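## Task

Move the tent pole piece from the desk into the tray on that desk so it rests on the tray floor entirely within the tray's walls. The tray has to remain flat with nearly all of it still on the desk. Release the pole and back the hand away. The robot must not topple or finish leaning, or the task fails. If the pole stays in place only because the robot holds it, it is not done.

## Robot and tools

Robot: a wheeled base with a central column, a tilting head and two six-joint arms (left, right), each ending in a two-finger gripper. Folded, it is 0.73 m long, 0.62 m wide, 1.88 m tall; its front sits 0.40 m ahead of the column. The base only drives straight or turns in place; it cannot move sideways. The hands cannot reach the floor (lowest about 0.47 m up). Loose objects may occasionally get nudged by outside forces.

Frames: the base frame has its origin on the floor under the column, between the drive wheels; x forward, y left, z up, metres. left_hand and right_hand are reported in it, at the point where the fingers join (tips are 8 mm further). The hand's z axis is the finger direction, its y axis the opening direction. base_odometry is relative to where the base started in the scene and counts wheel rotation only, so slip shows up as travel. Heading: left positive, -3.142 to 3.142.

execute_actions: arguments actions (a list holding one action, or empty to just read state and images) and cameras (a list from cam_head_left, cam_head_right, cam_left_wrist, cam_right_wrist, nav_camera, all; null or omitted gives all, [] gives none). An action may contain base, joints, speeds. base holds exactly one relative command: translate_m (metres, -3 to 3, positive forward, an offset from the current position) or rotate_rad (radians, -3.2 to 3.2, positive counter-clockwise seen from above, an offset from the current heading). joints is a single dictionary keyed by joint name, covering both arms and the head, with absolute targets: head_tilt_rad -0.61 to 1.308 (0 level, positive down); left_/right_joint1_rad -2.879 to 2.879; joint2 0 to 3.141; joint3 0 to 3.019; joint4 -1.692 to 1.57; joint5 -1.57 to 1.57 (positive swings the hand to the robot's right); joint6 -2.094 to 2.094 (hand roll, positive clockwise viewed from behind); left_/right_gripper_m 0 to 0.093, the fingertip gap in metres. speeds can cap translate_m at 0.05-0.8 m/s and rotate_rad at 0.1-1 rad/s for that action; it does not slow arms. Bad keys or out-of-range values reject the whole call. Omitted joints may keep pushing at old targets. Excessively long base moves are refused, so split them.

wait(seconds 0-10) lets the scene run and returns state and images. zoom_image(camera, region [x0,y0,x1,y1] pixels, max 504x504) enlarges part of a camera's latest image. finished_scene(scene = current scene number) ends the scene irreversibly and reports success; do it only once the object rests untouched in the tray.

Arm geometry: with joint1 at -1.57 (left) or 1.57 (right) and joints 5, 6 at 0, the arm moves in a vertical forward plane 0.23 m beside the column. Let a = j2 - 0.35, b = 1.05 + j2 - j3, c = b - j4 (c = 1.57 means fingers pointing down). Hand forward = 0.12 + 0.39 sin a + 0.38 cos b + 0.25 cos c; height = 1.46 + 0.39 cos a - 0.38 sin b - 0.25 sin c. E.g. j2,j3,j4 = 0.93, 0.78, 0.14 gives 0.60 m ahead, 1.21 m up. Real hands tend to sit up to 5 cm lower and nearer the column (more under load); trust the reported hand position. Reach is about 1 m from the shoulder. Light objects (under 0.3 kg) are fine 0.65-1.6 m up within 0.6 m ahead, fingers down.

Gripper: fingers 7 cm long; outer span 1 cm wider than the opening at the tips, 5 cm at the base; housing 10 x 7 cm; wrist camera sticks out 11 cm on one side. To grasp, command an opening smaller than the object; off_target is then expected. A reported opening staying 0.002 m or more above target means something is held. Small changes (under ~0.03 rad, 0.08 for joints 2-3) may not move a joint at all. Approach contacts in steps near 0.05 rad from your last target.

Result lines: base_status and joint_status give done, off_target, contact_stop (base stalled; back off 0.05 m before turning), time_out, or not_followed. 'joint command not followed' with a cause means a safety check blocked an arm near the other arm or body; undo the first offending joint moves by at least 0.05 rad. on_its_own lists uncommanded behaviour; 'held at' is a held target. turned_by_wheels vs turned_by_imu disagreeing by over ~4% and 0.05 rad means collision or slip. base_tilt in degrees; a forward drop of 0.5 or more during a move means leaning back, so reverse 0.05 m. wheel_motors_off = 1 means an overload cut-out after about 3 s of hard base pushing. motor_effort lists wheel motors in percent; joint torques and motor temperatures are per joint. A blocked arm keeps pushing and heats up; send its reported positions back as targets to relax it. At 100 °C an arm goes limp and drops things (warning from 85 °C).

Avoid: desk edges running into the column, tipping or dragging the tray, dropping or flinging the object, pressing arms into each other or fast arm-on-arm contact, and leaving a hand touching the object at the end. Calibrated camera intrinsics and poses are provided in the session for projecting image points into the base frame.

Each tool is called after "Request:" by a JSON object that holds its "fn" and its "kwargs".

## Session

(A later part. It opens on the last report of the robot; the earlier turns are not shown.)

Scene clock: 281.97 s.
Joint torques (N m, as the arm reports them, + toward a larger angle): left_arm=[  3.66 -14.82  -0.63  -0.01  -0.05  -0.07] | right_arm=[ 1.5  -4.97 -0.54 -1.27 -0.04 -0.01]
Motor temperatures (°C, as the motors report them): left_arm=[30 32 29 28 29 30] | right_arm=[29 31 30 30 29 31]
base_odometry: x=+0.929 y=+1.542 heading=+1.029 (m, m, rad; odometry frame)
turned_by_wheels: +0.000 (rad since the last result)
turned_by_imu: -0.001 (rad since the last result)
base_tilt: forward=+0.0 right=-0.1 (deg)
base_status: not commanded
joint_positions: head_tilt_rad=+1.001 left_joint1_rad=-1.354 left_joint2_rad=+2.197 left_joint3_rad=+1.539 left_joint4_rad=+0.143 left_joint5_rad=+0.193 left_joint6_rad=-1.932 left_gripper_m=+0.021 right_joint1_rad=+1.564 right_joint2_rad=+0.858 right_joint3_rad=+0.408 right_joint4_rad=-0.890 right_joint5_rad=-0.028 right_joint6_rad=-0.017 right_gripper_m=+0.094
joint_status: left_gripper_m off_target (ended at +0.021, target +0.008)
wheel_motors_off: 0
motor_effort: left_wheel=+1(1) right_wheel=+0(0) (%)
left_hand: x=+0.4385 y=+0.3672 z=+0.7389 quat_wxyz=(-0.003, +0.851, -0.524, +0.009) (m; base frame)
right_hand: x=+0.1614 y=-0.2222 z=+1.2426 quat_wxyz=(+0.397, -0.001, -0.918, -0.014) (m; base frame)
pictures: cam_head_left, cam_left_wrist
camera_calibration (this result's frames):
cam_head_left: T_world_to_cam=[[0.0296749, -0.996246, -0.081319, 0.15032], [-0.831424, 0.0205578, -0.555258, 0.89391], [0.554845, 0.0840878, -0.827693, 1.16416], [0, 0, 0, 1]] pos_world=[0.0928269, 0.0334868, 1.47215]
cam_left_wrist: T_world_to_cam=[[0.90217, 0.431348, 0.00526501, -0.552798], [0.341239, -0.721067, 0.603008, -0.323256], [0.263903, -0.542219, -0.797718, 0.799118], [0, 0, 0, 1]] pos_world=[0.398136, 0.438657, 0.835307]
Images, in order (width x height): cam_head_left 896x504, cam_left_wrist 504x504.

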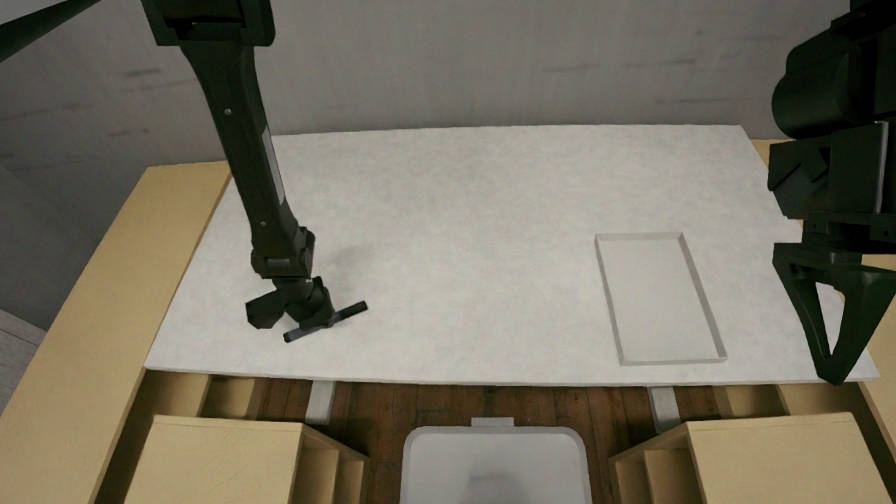

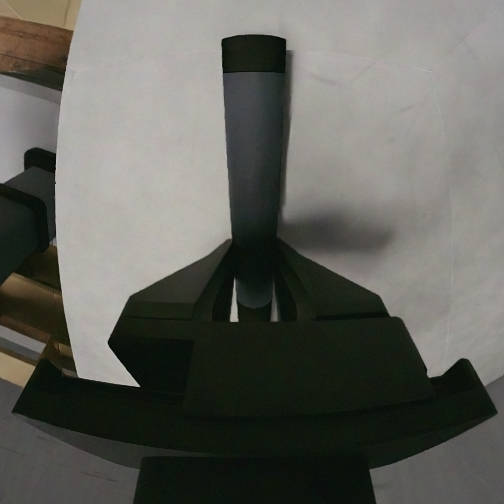

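Request:
{"fn": "execute_actions", "kwargs": {"actions": []}}

Scene clock: 300.87 s.
Joint torques (N m, as the arm reports them, + toward a larger angle): left_arm=[  3.6  -14.98  -0.53   0.06  -0.04  -0.07] | right_arm=[ 1.98 -5.05 -0.59 -1.13 -0.04 -0.01]
Motor temperatures (°C, as the motors report them): left_arm=[30 32 29 28 29 30] | right_arm=[29 31 30 30 29 31]
base_odometry: x=+0.929 y=+1.542 heading=+1.029 (m, m, rad; odometry frame)
turned_by_wheels: +0.000 (rad since the last result)
turned_by_imu: -0.001 (rad since the last result)
base_tilt: forward=+0.1 right=+0.0 (deg)
base_status: not commanded
joint_positions: head_tilt_rad=+1.001 left_joint1_rad=-1.354 left_joint2_rad=+2.197 left_joint3_rad=+1.539 left_joint4_rad=+0.143 left_joint5_rad=+0.193 left_joint6_rad=-1.932 left_gripper_m=+0.021 right_joint1_rad=+1.564 right_joint2_rad=+0.858 right_joint3_rad=+0.408 right_joint4_rad=-0.890 right_joint5_rad=-0.028 right_joint6_rad=-0.017 right_gripper_m=+0.094
joint_status: left_gripper_m off_target (ended at +0.021, target +0.008)
wheel_motors_off: 0
motor_effort: left_wheel=-2(1) right_wheel=+0(0) (%)
left_hand: x=+0.4385 y=+0.3672 z=+0.7389 quat_wxyz=(-0.003, +0.851, -0.524, +0.009) (m; base frame)
right_hand: x=+0.1614 y=-0.2222 z=+1.2426 quat_wxyz=(+0.397, -0.001, -0.918, -0.014) (m; base frame)
pictures: cam_head_left, cam_head_right, cam_left_wrist, cam_right_wrist, nav_camera
camera_calibration (this result's frames):
cam_head_left: T_world_to_cam=[[0.0296749, -0.996246, -0.081319, 0.15032], [-0.831424, 0.0205578, -0.555258, 0.89391], [0.554845, 0.0840878, -0.827693, 1.16416], [0, 0, 0, 1]] pos_world=[0.0928269, 0.0334868, 1.47215]
cam_head_right: T_world_to_cam=[[0.0331624, -0.996837, -0.0722196, 0.0854351], [-0.831235, 0.0126122, -0.555778, 0.895296], [0.554931, 0.0784623, -0.828188, 1.16155], [0, 0, 0, 1]] pos_world=[0.0967895, -0.0172644, 1.46573]
cam_left_wrist: T_world_to_cam=[[0.90217, 0.431348, 0.00526501, -0.552798], [0.341239, -0.721067, 0.603008, -0.323256], [0.263903, -0.542219, -0.797718, 0.799118], [0, 0, 0, 1]] pos_world=[0.398136, 0.438657, 0.835307]
cam_right_wrist: T_world_to_cam=[[-0.00434719, -0.999455, -0.0327171, -0.177938], [-0.134467, -0.0318361, 0.990406, -1.215], [-0.990908, 0.00870488, -0.134256, 0.452433], [0, 0, 0, 1]] pos_world=[0.284167, -0.22046, 1.25827]
Images, in order (width x height): cam_head_left 896x504, cam_head_right 896x504, cam_left_wrist 504x504, cam_right_wrist 504x504, nav_camera 896x504.

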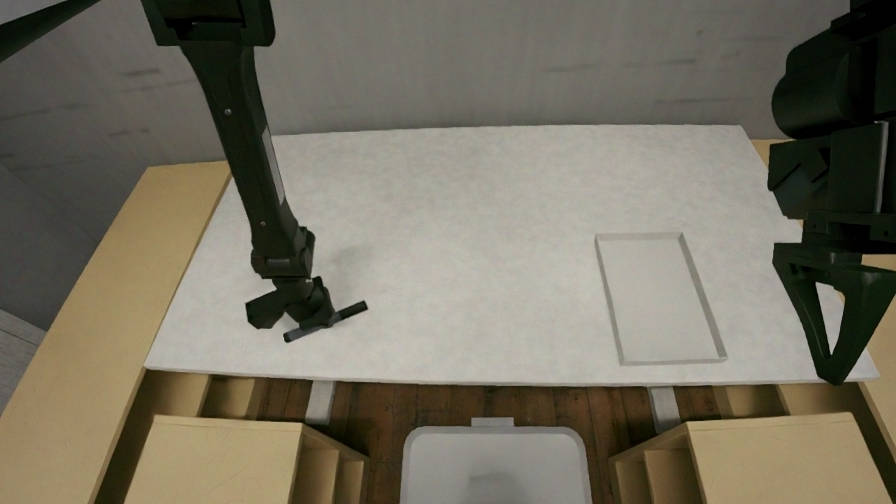

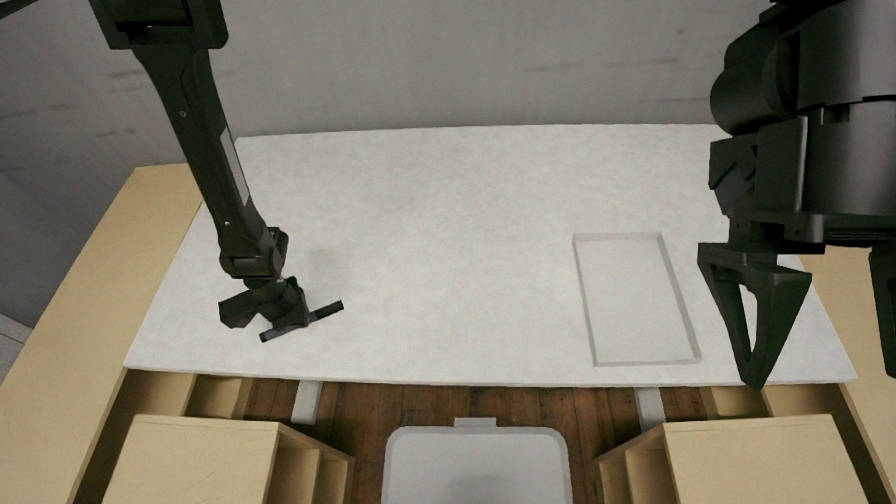

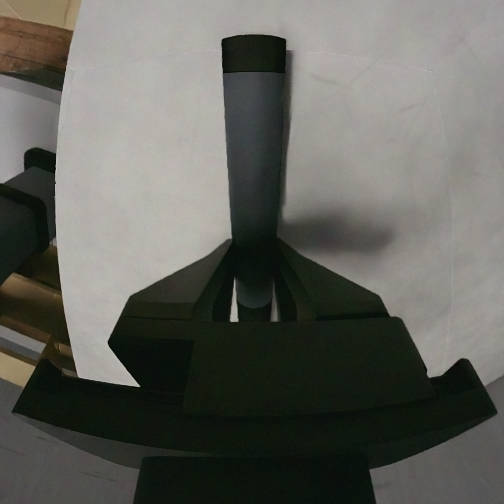

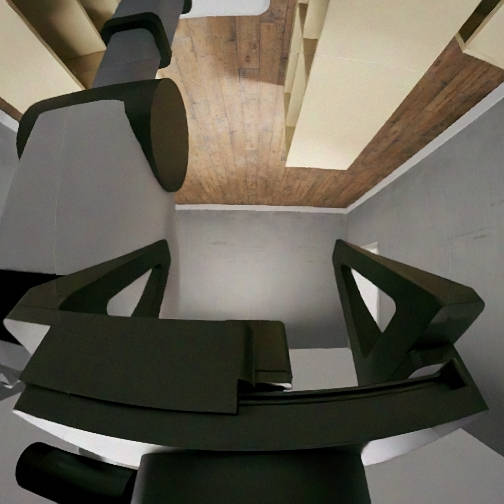

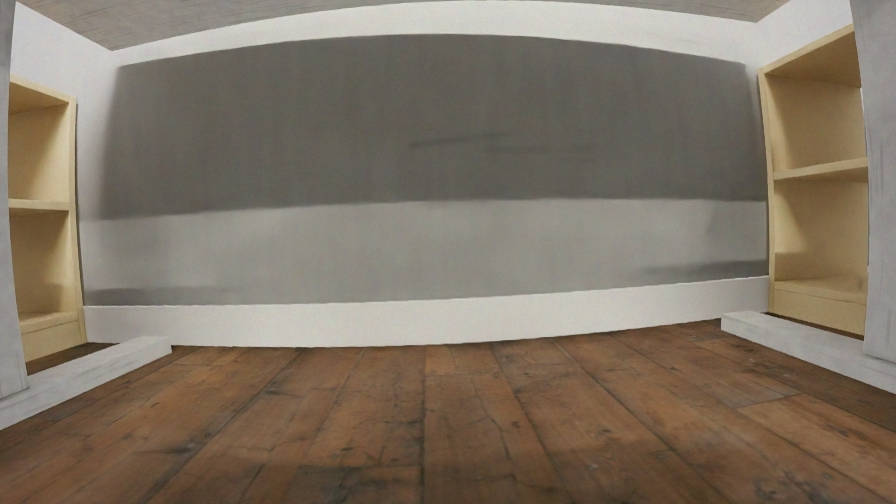

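Request:
{"fn": "execute_actions", "kwargs": {"actions": [{"joints": {"left_joint2_rad": 2.02, "left_gripper_m": 0.008}}], "cameras": ["cam_head_left", "cam_left_wrist"]}}

Scene clock: 359.80 s.
Joint torques (N m, as the arm reports them, + toward a larger angle): left_arm=[  3.52 -18.78   1.02   0.47  -0.05  -0.05] | right_arm=[ 1.62 -5.09 -0.66 -1.22 -0.07  0.  ]
Motor temperatures (°C, as the motors report them): left_arm=[31 32 29 28 29 30] | right_arm=[29 31 30 30 29 31]
base_odometry: x=+0.929 y=+1.542 heading=+1.029 (m, m, rad; odometry frame)
turned_by_wheels: +0.000 (rad since the last result)
turned_by_imu: -0.002 (rad since the last result)
base_tilt: forward=+0.0 right=+0.0 (deg)
base_status: not commanded
joint_positions: head_tilt_rad=+1.001 left_joint1_rad=-1.354 left_joint2_rad=+2.010 left_joint3_rad=+1.540 left_joint4_rad=+0.138 left_joint5_rad=+0.193 left_joint6_rad=-1.932 left_gripper_m=+0.021 right_joint1_rad=+1.564 right_joint2_rad=+0.858 right_joint3_rad=+0.408 right_joint4_rad=-0.890 right_joint5_rad=-0.028 right_joint6_rad=-0.017 right_gripper_m=+0.094
joint_status: left_gripper_m off_target (ended at +0.021, target +0.008); the others done
wheel_motors_off: 0
motor_effort: left_wheel=+0(0) right_wheel=-1(1) (%)
left_hand: x=+0.5678 y=+0.3677 z=+0.8110 quat_wxyz=(-0.059, +0.838, -0.536, +0.080) (m; base frame)
right_hand: x=+0.1614 y=-0.2222 z=+1.2426 quat_wxyz=(+0.397, -0.001, -0.918, -0.014) (m; base frame)
pictures: cam_head_left, cam_left_wrist
camera_calibration (this result's frames):
cam_head_left: T_world_to_cam=[[0.0296749, -0.996246, -0.081319, 0.15032], [-0.831424, 0.0205578, -0.555258, 0.89391], [0.554845, 0.0840878, -0.827693, 1.16416], [0, 0, 0, 1]] pos_world=[0.0928269, 0.0334868, 1.47215]
cam_left_wrist: T_world_to_cam=[[0.899987, 0.398921, 0.175744, -0.795165], [0.204655, -0.742633, 0.637662, -0.353164], [0.38489, -0.53792, -0.750001, 0.71382], [0, 0, 0, 1]] pos_world=[0.513172, 0.438915, 0.90031]
Images, in order (width x height): cam_head_left 896x504, cam_left_wrist 504x504.

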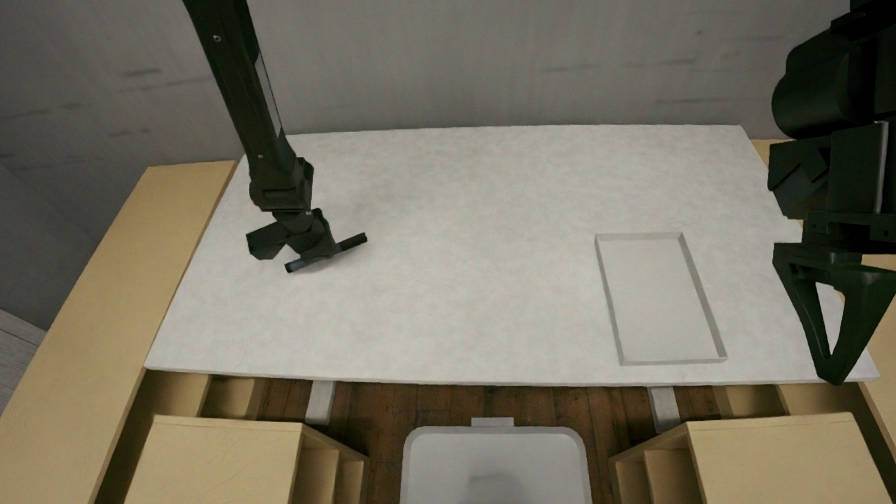

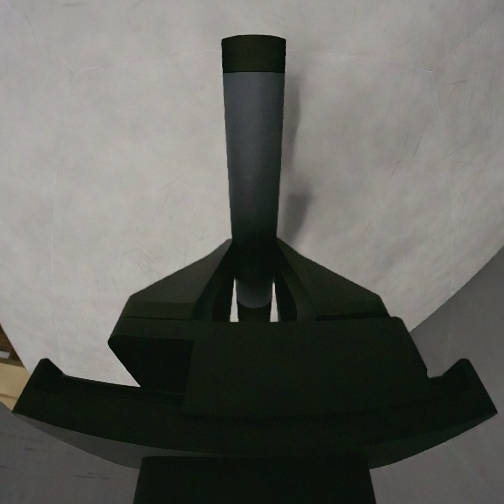

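Request:
{"fn": "execute_actions", "kwargs": {"actions": [{"base": {"rotate_rad": -0.5}, "speeds": {"rotate_rad": 0.7}, "joints": {"left_joint1_rad": -1.93, "left_joint2_rad": 2.02, "left_joint3_rad": 1.755, "left_joint4_rad": -0.293, "left_joint5_rad": -0.305, "left_joint6_rad": -0.672, "left_gripper_m": 0.008}}], "cameras": ["cam_head_left", "cam_head_right", "cam_left_wrist"]}}

Scene clock: 401.00 s.
Joint torques (N m, as the arm reports them, + toward a larger angle): left_arm=[ -6.05 -20.37   2.51  -0.03  -0.27   0.13] | right_arm=[ 1.75 -4.96 -0.52 -1.04 -0.09 -0.01]
Motor temperatures (°C, as the motors report them): left_arm=[31 34 29 28 29 30] | right_arm=[29 30 30 30 29 31]
base_odometry: x=+0.929 y=+1.542 heading=+0.531 (m, m, rad; odometry frame)
turned_by_wheels: -0.498 (rad since the last result)
turned_by_imu: -0.501 (rad since the last result)
base_tilt: forward=+0.0 right=+0.0 (deg)
base_status: done
joint_positions: head_tilt_rad=+1.001 left_joint1_rad=-1.933 left_joint2_rad=+2.013 left_joint3_rad=+1.758 left_joint4_rad=-0.281 left_joint5_rad=-0.302 left_joint6_rad=-0.681 left_gripper_m=+0.021 right_joint1_rad=+1.564 right_joint2_rad=+0.858 right_joint3_rad=+0.408 right_joint4_rad=-0.890 right_joint5_rad=-0.028 right_joint6_rad=-0.017 right_gripper_m=+0.094
joint_status: left_gripper_m off_target (ended at +0.021, target +0.008); the others done
wheel_motors_off: 0
motor_effort: left_wheel=+7(43) right_wheel=-7(63) (%)
left_hand: x=+0.5879 y=-0.0183 z=+0.8437 quat_wxyz=(-0.006, +0.247, -0.969, +0.008) (m; base frame)
right_hand: x=+0.1614 y=-0.2222 z=+1.2426 quat_wxyz=(+0.397, -0.001, -0.918, -0.014) (m; base frame)
pictures: cam_head_left, cam_head_right, cam_left_wrist
camera_calibration (this result's frames):
cam_head_left: T_world_to_cam=[[0.0296749, -0.996246, -0.081319, 0.15032], [-0.831424, 0.0205578, -0.555258, 0.89391], [0.554845, 0.0840878, -0.827693, 1.16416], [0, 0, 0, 1]] pos_world=[0.0928269, 0.0334868, 1.47215]
cam_head_right: T_world_to_cam=[[0.0331624, -0.996837, -0.0722196, 0.0854351], [-0.831235, 0.0126122, -0.555778, 0.895296], [0.554931, 0.0784623, -0.828188, 1.16155], [0, 0, 0, 1]] pos_world=[0.0967895, -0.0172644, 1.46573]
cam_left_wrist: T_world_to_cam=[[0.459669, -0.888055, 0.0079523, -0.288081], [-0.720282, -0.367559, 0.588298, -0.0724268], [-0.519518, -0.27615, -0.808605, 1.10889], [0, 0, 0, 1]] pos_world=[0.65634, 0.023766, 0.94155]
Images, in order (width x height): cam_head_left 896x504, cam_head_right 896x504, cam_left_wrist 504x504.

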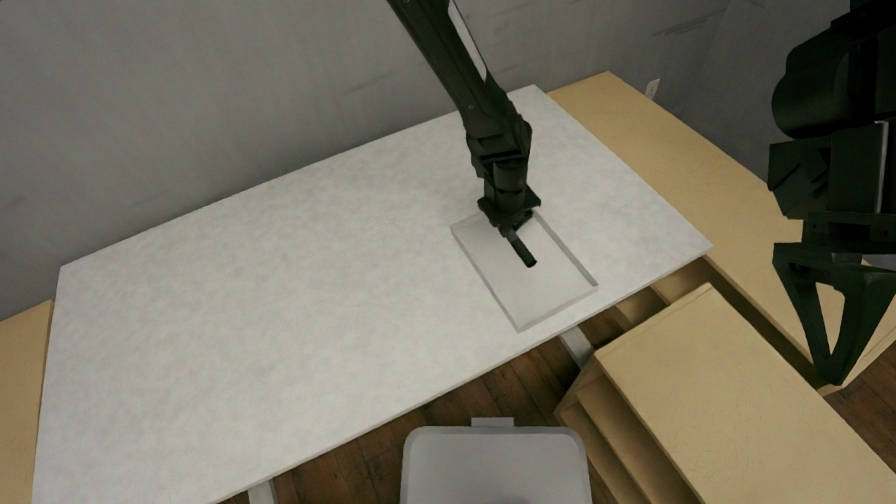

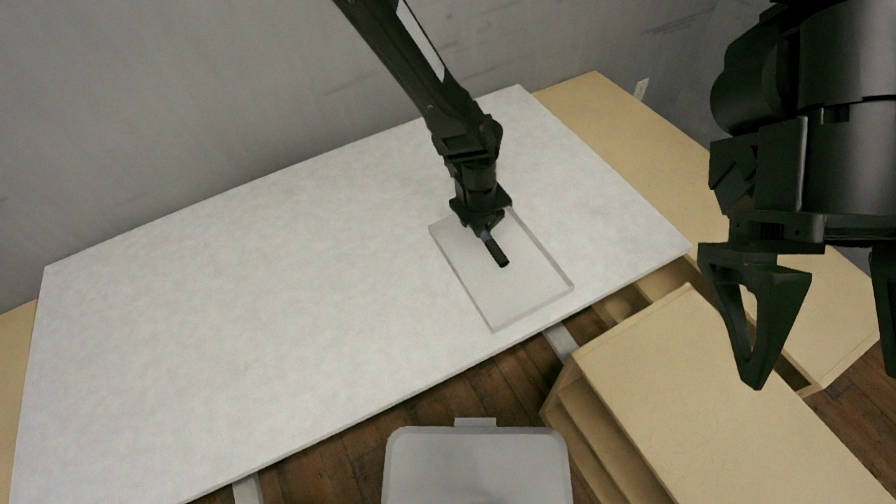

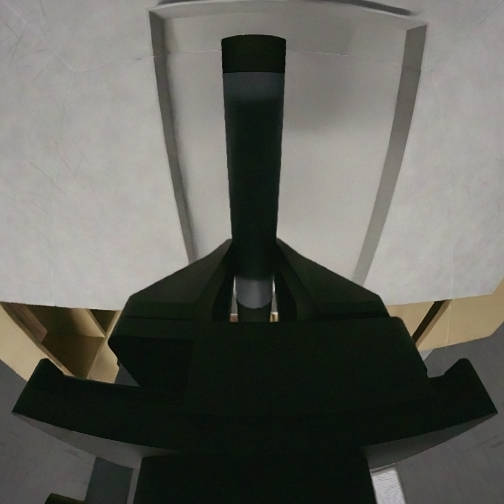

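Request:
{"fn": "zoom_image", "kwargs": {"camera": "cam_left_wrist", "region": [120, 0, 460, 120]}}

Request:
{"fn": "zoom_image", "kwargs": {"camera": "cam_head_left", "region": [420, 170, 630, 350]}}

Region (120, 0, 460, 120) of cam_left_wrist's 504x504 image, scaled by 1.482, with more detail than that image has; it fills the top 178 rows of this view, and the rest is white.

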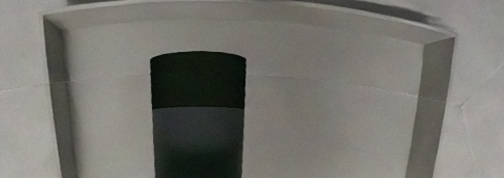

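Region (420, 170, 630, 350) of cam_head_left's 896x504 image, scaled by 2.400, with more detail than that image has; it fills the top 432 rows of this view, and the rest is white.

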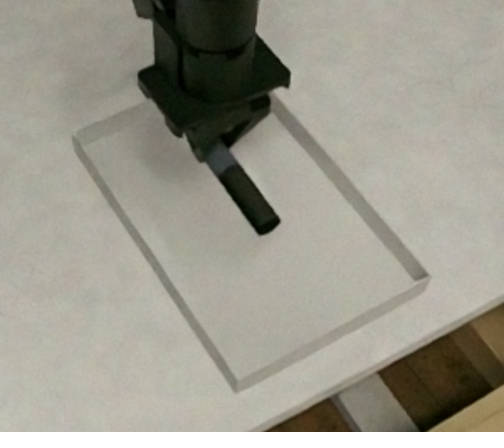

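Request:
{"fn": "execute_actions", "kwargs": {"actions": [{"joints": {"left_joint2_rad": 2.245, "left_joint3_rad": 2.05, "left_joint4_rad": -0.367}}], "cameras": ["cam_head_left", "cam_left_wrist"]}}

Scene clock: 499.73 s.
Joint torques (N m, as the arm reports them, + toward a larger angle): left_arm=[ -7.6  -22.29   4.07  -0.03  -0.27   0.15] | right_arm=[ 1.67 -4.76 -0.51 -1.14 -0.04  0.  ]
Motor temperatures (°C, as the motors report them): left_arm=[31 36 29 28 29 30] | right_arm=[29 30 30 30 29 31]
base_odometry: x=+0.929 y=+1.542 heading=+0.531 (m, m, rad; odometry frame)
turned_by_wheels: +0.000 (rad since the last result)
turned_by_imu: -0.001 (rad since the last result)
base_tilt: forward=+0.0 right=+0.0 (deg)
base_status: not commanded
joint_positions: head_tilt_rad=+1.001 left_joint1_rad=-1.933 left_joint2_rad=+2.262 left_joint3_rad=+2.032 left_joint4_rad=-0.359 left_joint5_rad=-0.302 left_joint6_rad=-0.681 left_gripper_m=+0.021 right_joint1_rad=+1.564 right_joint2_rad=+0.858 right_joint3_rad=+0.408 right_joint4_rad=-0.890 right_joint5_rad=-0.028 right_joint6_rad=-0.017 right_gripper_m=+0.094
joint_status: all done
wheel_motors_off: 0
motor_effort: left_wheel=+9(8) right_wheel=-9(8) (%)
left_hand: x=+0.5612 y=-0.0416 z=+0.7572 quat_wxyz=(+0.017, +0.239, -0.971, -0.003) (m; base frame)
right_hand: x=+0.1614 y=-0.2222 z=+1.2426 quat_wxyz=(+0.397, -0.001, -0.918, -0.014) (m; base frame)
pictures: cam_head_left, cam_left_wrist
camera_calibration (this result's frames):
cam_head_left: T_world_to_cam=[[0.0296749, -0.996246, -0.081319, 0.15032], [-0.831424, 0.0205578, -0.555258, 0.89391], [0.554845, 0.0840878, -0.827693, 1.16416], [0, 0, 0, 1]] pos_world=[0.0928269, 0.0334868, 1.47215]
cam_left_wrist: T_world_to_cam=[[0.444776, -0.89535, -0.022859, -0.264458], [-0.69626, -0.361705, 0.619993, -0.0866013], [-0.563379, -0.259842, -0.784274, 1.0255], [0, 0, 0, 1]] pos_world=[0.635072, -0.00163835, 0.85192]
Images, in order (width x height): cam_head_left 896x504, cam_left_wrist 504x504.

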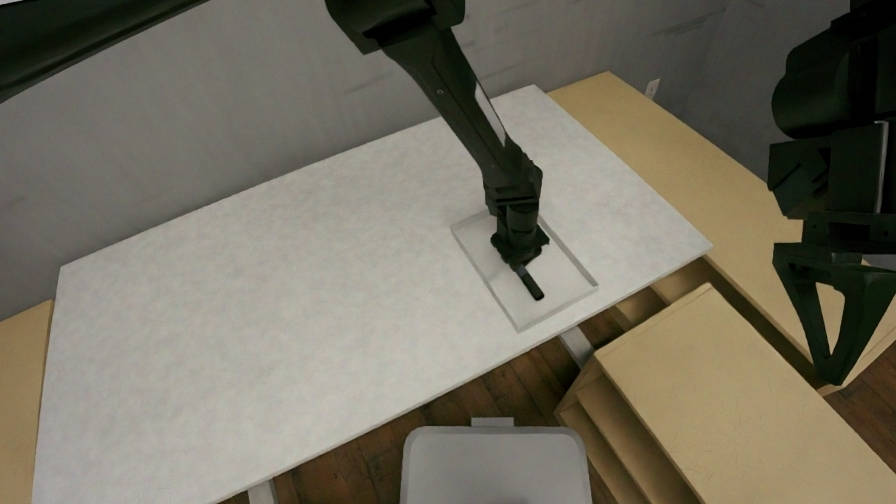

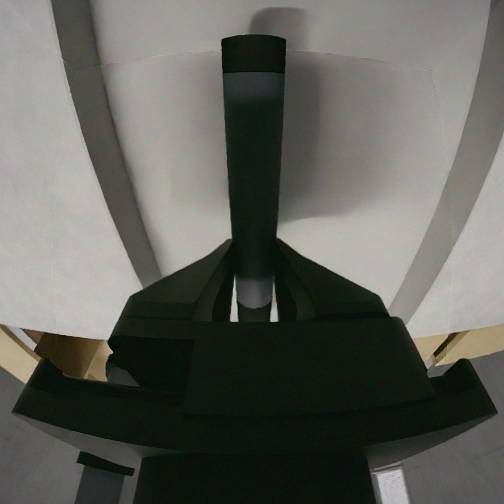

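Request:
{"fn": "execute_actions", "kwargs": {"actions": [{"joints": {"left_joint2_rad": 2.318, "left_joint3_rad": 2.128}}], "cameras": ["cam_head_left", "cam_left_wrist"]}}

Scene clock: 511.73 s.
Joint torques (N m, as the arm reports them, + toward a larger angle): left_arm=[ -7.35 -19.43   4.19   0.02  -0.28   0.14] | right_arm=[ 1.65 -4.88 -0.65 -1.21 -0.04  0.01]
Motor temperatures (°C, as the motors report them): left_arm=[31 36 30 28 29 30] | right_arm=[29 30 30 30 29 31]
base_odometry: x=+0.929 y=+1.542 heading=+0.531 (m, m, rad; odometry frame)
turned_by_wheels: +0.000 (rad since the last result)
turned_by_imu: -0.001 (rad since the last result)
base_tilt: forward=+0.0 right=+0.0 (deg)
base_status: not commanded
joint_positions: head_tilt_rad=+1.001 left_joint1_rad=-1.933 left_joint2_rad=+2.299 left_joint3_rad=+2.114 left_joint4_rad=-0.359 left_joint5_rad=-0.302 left_joint6_rad=-0.681 left_gripper_m=+0.021 right_joint1_rad=+1.564 right_joint2_rad=+0.858 right_joint3_rad=+0.408 right_joint4_rad=-0.890 right_joint5_rad=-0.028 right_joint6_rad=-0.017 right_gripper_m=+0.094
joint_status: all done
wheel_motors_off: 0
motor_effort: left_wheel=+10(8) right_wheel=-9(9) (%)
left_hand: x=+0.5826 y=-0.0481 z=+0.7498 quat_wxyz=(-0.002, +0.246, -0.969, +0.006) (m; base frame)
right_hand: x=+0.1614 y=-0.2222 z=+1.2426 quat_wxyz=(+0.397, -0.001, -0.918, -0.014) (m; base frame)
pictures: cam_head_left, cam_left_wrist
camera_calibration (this result's frames):
cam_head_left: T_world_to_cam=[[0.0296749, -0.996246, -0.081319, 0.15032], [-0.831424, 0.0205578, -0.555258, 0.893911], [0.554846, 0.0840878, -0.827693, 1.16416], [0, 0, 0, 1]] pos_world=[0.0928269, 0.0334868, 1.47215]
cam_left_wrist: T_world_to_cam=[[0.457525, -0.889191, 0.00325505, -0.306658], [-0.71676, -0.366631, 0.593159, -0.037643], [-0.526238, -0.273718, -0.805079, 1.02336], [0, 0, 0, 1]] pos_world=[0.651853, -0.00636648, 0.847212]
Images, in order (width x height): cam_head_left 896x504, cam_left_wrist 504x504.

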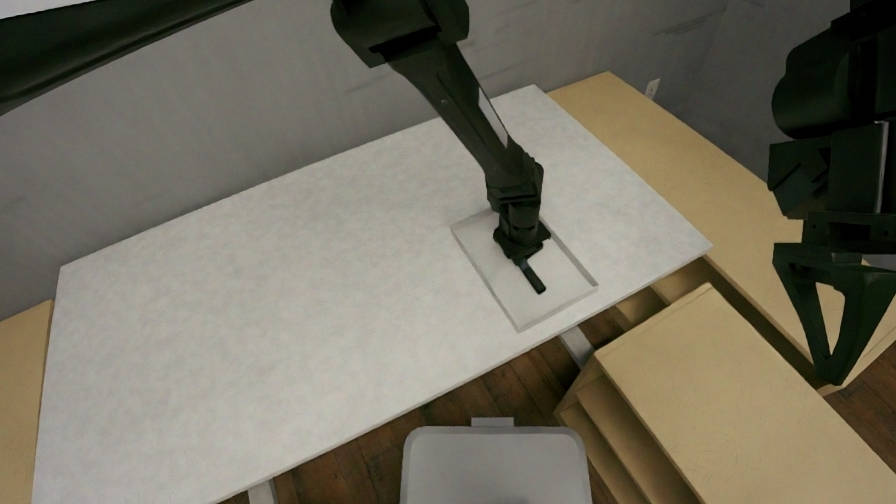

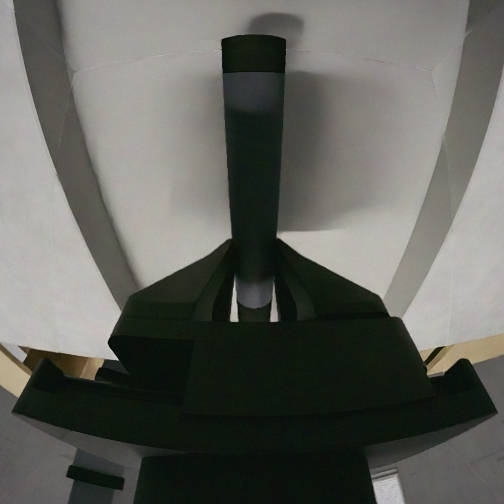

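Request:
{"fn": "execute_actions", "kwargs": {"actions": [{"joints": {"left_joint2_rad": 2.334}}], "cameras": ["cam_left_wrist"]}}

Scene clock: 518.20 s.
Joint torques (N m, as the arm reports them, + toward a larger angle): left_arm=[ -7.35 -19.27   3.92  -0.02  -0.26   0.14] | right_arm=[ 1.79 -4.98 -0.5  -1.18 -0.04 -0.01]
Motor temperatures (°C, as the motors report them): left_arm=[31 36 30 28 29 30] | right_arm=[29 30 30 30 29 31]
base_odometry: x=+0.929 y=+1.542 heading=+0.531 (m, m, rad; odometry frame)
turned_by_wheels: +0.000 (rad since the last result)
turned_by_imu: -0.001 (rad since the last result)
base_tilt: forward=+0.0 right=+0.0 (deg)
base_status: not commanded
joint_positions: head_tilt_rad=+1.001 left_joint1_rad=-1.933 left_joint2_rad=+2.322 left_joint3_rad=+2.114 left_joint4_rad=-0.359 left_joint5_rad=-0.302 left_joint6_rad=-0.681 left_gripper_m=+0.021 right_joint1_rad=+1.564 right_joint2_rad=+0.858 right_joint3_rad=+0.408 right_joint4_rad=-0.890 right_joint5_rad=-0.028 right_joint6_rad=-0.017 right_gripper_m=+0.094
joint_status: all done
wheel_motors_off: 0
motor_effort: left_wheel=+10(9) right_wheel=-9(9) (%)
left_hand: x=+0.5655 y=-0.0484 z=+0.7391 quat_wxyz=(+0.008, +0.242, -0.970, +0.002) (m; base frame)
right_hand: x=+0.1614 y=-0.2222 z=+1.2426 quat_wxyz=(+0.397, -0.001, -0.918, -0.014) (m; base frame)
pictures: cam_left_wrist
camera_calibration (this result's frames):
cam_left_wrist: T_world_to_cam=[[0.451191, -0.892371, -0.0100842, -0.285744], [-0.706486, -0.364064, 0.606906, -0.059505], [-0.545257, -0.266706, -0.79471, 1.00907], [0, 0, 0, 1]] pos_world=[0.637086, -0.00752847, 0.835148]
Images, in order (width x height): cam_left_wrist 504x504.

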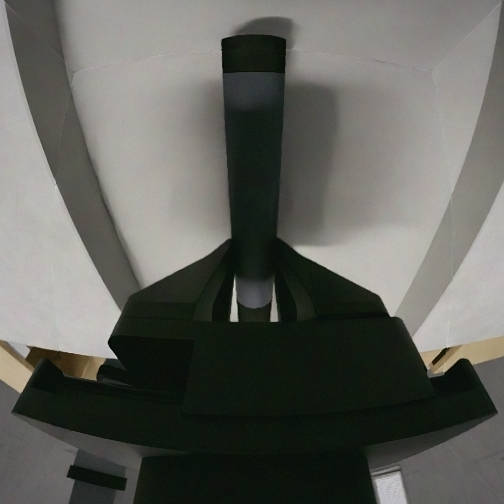

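Request:
{"fn": "execute_actions", "kwargs": {"actions": [{"joints": {"left_gripper_m": 0.05}}], "cameras": ["cam_head_left", "cam_left_wrist"]}}

Scene clock: 521.87 s.
Joint torques (N m, as the arm reports them, + toward a larger angle): left_arm=[ -7.52 -19.53   3.97   0.04  -0.29   0.11] | right_arm=[ 1.8  -4.68 -0.53 -1.23 -0.06  0.03]
Motor temperatures (°C, as the motors report them): left_arm=[31 36 30 28 29 30] | right_arm=[29 30 30 30 29 31]
base_odometry: x=+0.929 y=+1.542 heading=+0.531 (m, m, rad; odometry frame)
turned_by_wheels: +0.000 (rad since the last result)
turned_by_imu: -0.001 (rad since the last result)
base_tilt: forward=+0.0 right=+0.0 (deg)
base_status: not commanded
joint_positions: head_tilt_rad=+1.001 left_joint1_rad=-1.933 left_joint2_rad=+2.322 left_joint3_rad=+2.114 left_joint4_rad=-0.359 left_joint5_rad=-0.302 left_joint6_rad=-0.681 left_gripper_m=+0.050 right_joint1_rad=+1.564 right_joint2_rad=+0.858 right_joint3_rad=+0.408 right_joint4_rad=-0.890 right_joint5_rad=-0.028 right_joint6_rad=-0.017 right_gripper_m=+0.094
joint_status: all done
wheel_motors_off: 0
motor_effort: left_wheel=+9(9) right_wheel=-10(9) (%)
left_hand: x=+0.5655 y=-0.0484 z=+0.7391 quat_wxyz=(+0.008, +0.242, -0.970, +0.002) (m; base frame)
right_hand: x=+0.1614 y=-0.2222 z=+1.2426 quat_wxyz=(+0.397, -0.001, -0.918, -0.014) (m; base frame)
pictures: cam_head_left, cam_left_wrist
camera_calibration (this result's frames):
cam_head_left: T_world_to_cam=[[0.0296749, -0.996246, -0.081319, 0.15032], [-0.831424, 0.0205578, -0.555258, 0.89391], [0.554845, 0.0840878, -0.827693, 1.16416], [0, 0, 0, 1]] pos_world=[0.0928269, 0.0334868, 1.47215]
cam_left_wrist: T_world_to_cam=[[0.451191, -0.892371, -0.0100842, -0.285744], [-0.706486, -0.364064, 0.606906, -0.059505], [-0.545257, -0.266706, -0.79471, 1.00907], [0, 0, 0, 1]] pos_world=[0.637086, -0.00752847, 0.835148]
Images, in order (width x height): cam_head_left 896x504, cam_left_wrist 504x504.

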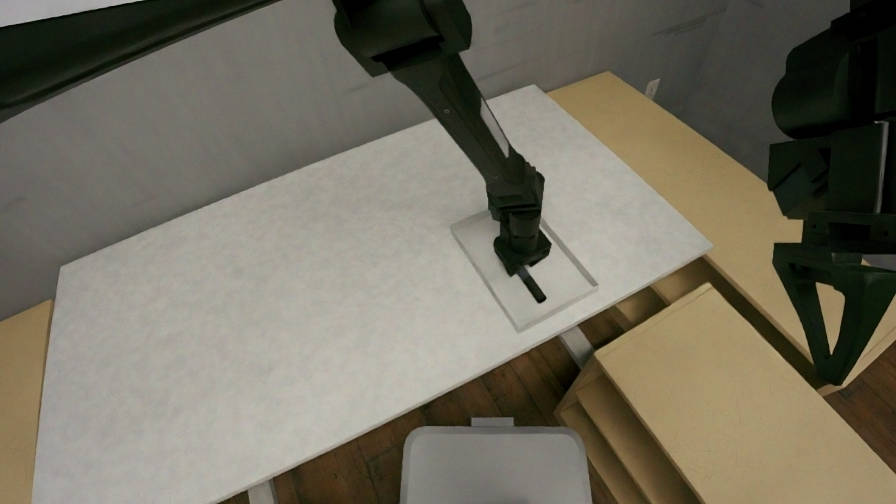

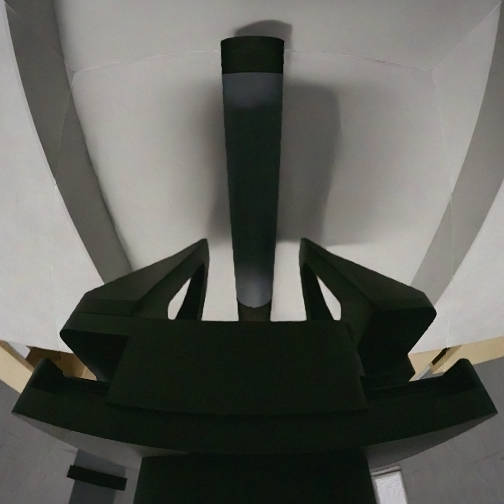

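Request:
{"fn": "execute_actions", "kwargs": {"actions": [{"joints": {"left_joint2_rad": 1.65, "left_gripper_m": 0.07}}], "cameras": ["cam_head_left", "cam_head_right", "cam_left_wrist"]}}

Scene clock: 556.50 s.
Joint torques (N m, as the arm reports them, + toward a larger angle): left_arm=[ -4.77 -29.41   8.73   1.13  -0.21   0.16] | right_arm=[ 1.57 -5.07 -0.45 -1.26 -0.06  0.02]
Motor temperatures (°C, as the motors report them): left_arm=[31 36 30 28 29 30] | right_arm=[29 30 30 30 29 31]
base_odometry: x=+0.929 y=+1.542 heading=+0.531 (m, m, rad; odometry frame)
turned_by_wheels: +0.000 (rad since the last result)
turned_by_imu: -0.002 (rad since the last result)
base_tilt: forward=+0.0 right=+0.0 (deg)
base_status: not commanded
joint_positions: head_tilt_rad=+1.001 left_joint1_rad=-1.933 left_joint2_rad=+1.668 left_joint3_rad=+2.114 left_joint4_rad=-0.363 left_joint5_rad=-0.302 left_joint6_rad=-0.680 left_gripper_m=+0.070 right_joint1_rad=+1.564 right_joint2_rad=+0.858 right_joint3_rad=+0.408 right_joint4_rad=-0.890 right_joint5_rad=-0.028 right_joint6_rad=-0.017 right_gripper_m=+0.094
joint_status: all done
wheel_motors_off: 0
motor_effort: left_wheel=+11(10) right_wheel=-12(11) (%)
left_hand: x=+0.9336 y=+0.0213 z=+1.1638 quat_wxyz=(-0.269, +0.323, -0.898, +0.130) (m; base frame)
right_hand: x=+0.1614 y=-0.2222 z=+1.2426 quat_wxyz=(+0.397, -0.001, -0.918, -0.014) (m; base frame)
pictures: cam_head_left, cam_head_right, cam_left_wrist
camera_calibration (this result's frames):
cam_head_left: T_world_to_cam=[[0.0296749, -0.996246, -0.081319, 0.15032], [-0.831424, 0.0205578, -0.555258, 0.89391], [0.554845, 0.0840878, -0.827693, 1.16416], [0, 0, 0, 1]] pos_world=[0.0928269, 0.0334868, 1.47215]
cam_head_right: T_world_to_cam=[[0.0331624, -0.996837, -0.0722196, 0.0854351], [-0.831235, 0.0126122, -0.555778, 0.895296], [0.554931, 0.0784623, -0.828188, 1.16155], [0, 0, 0, 1]] pos_world=[0.0967895, -0.0172644, 1.46573]
cam_left_wrist: T_world_to_cam=[[0.503067, -0.771355, 0.389789, -0.901725], [-0.86207, -0.479862, 0.162997, 0.632488], [0.0613161, -0.418024, -0.906364, 1.13277], [0, 0, 0, 1]] pos_world=[0.92942, 0.0814813, 1.27509]
Images, in order (width x height): cam_head_left 896x504, cam_head_right 896x504, cam_left_wrist 504x504.

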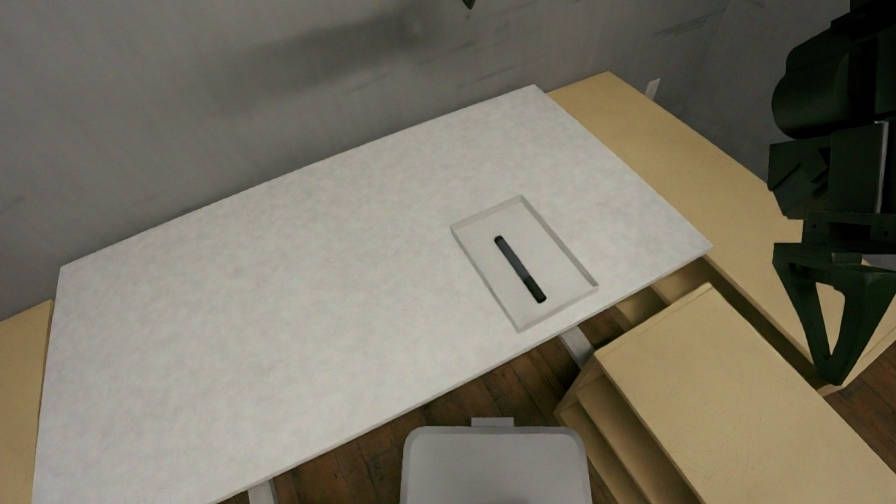

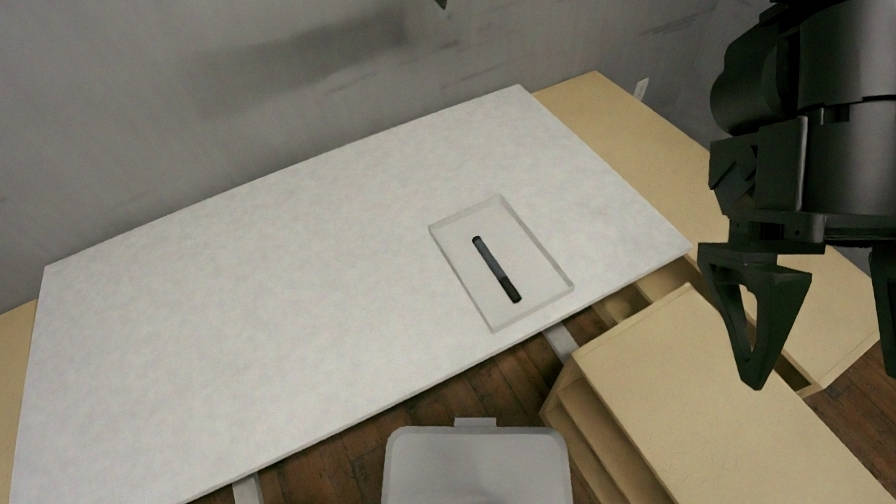

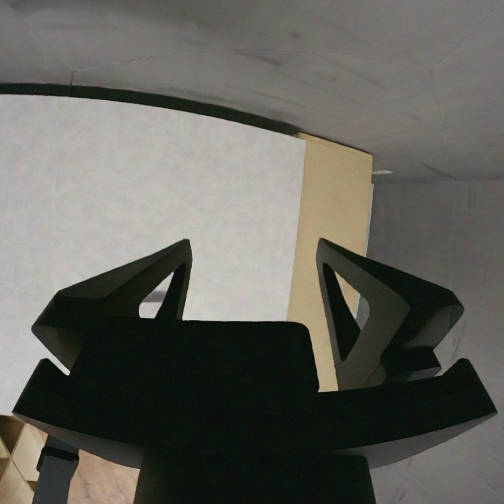

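The pole lies flat inside the tray, and the hand is about 0.5 m away from it.

Request:
{"fn": "zoom_image", "kwargs": {"camera": "cam_head_left", "region": [430, 180, 620, 345]}}

Region (430, 180, 620, 345) of cam_head_left's 896x504 image, scaled by 2.653, with more detail than that image has; it fills the top 438 rows of this view, and the rest is white.

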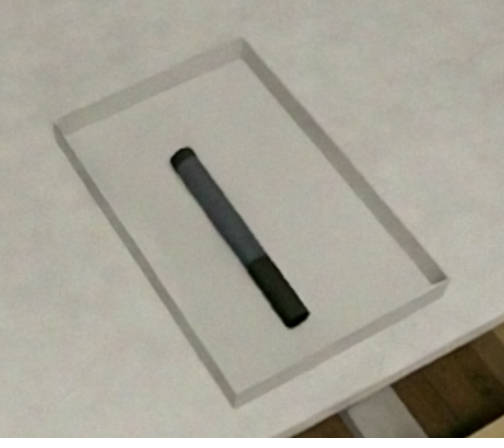

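Request:
{"fn": "finished_scene", "kwargs": {"scene": 2}}

The scene is finished: the task was done.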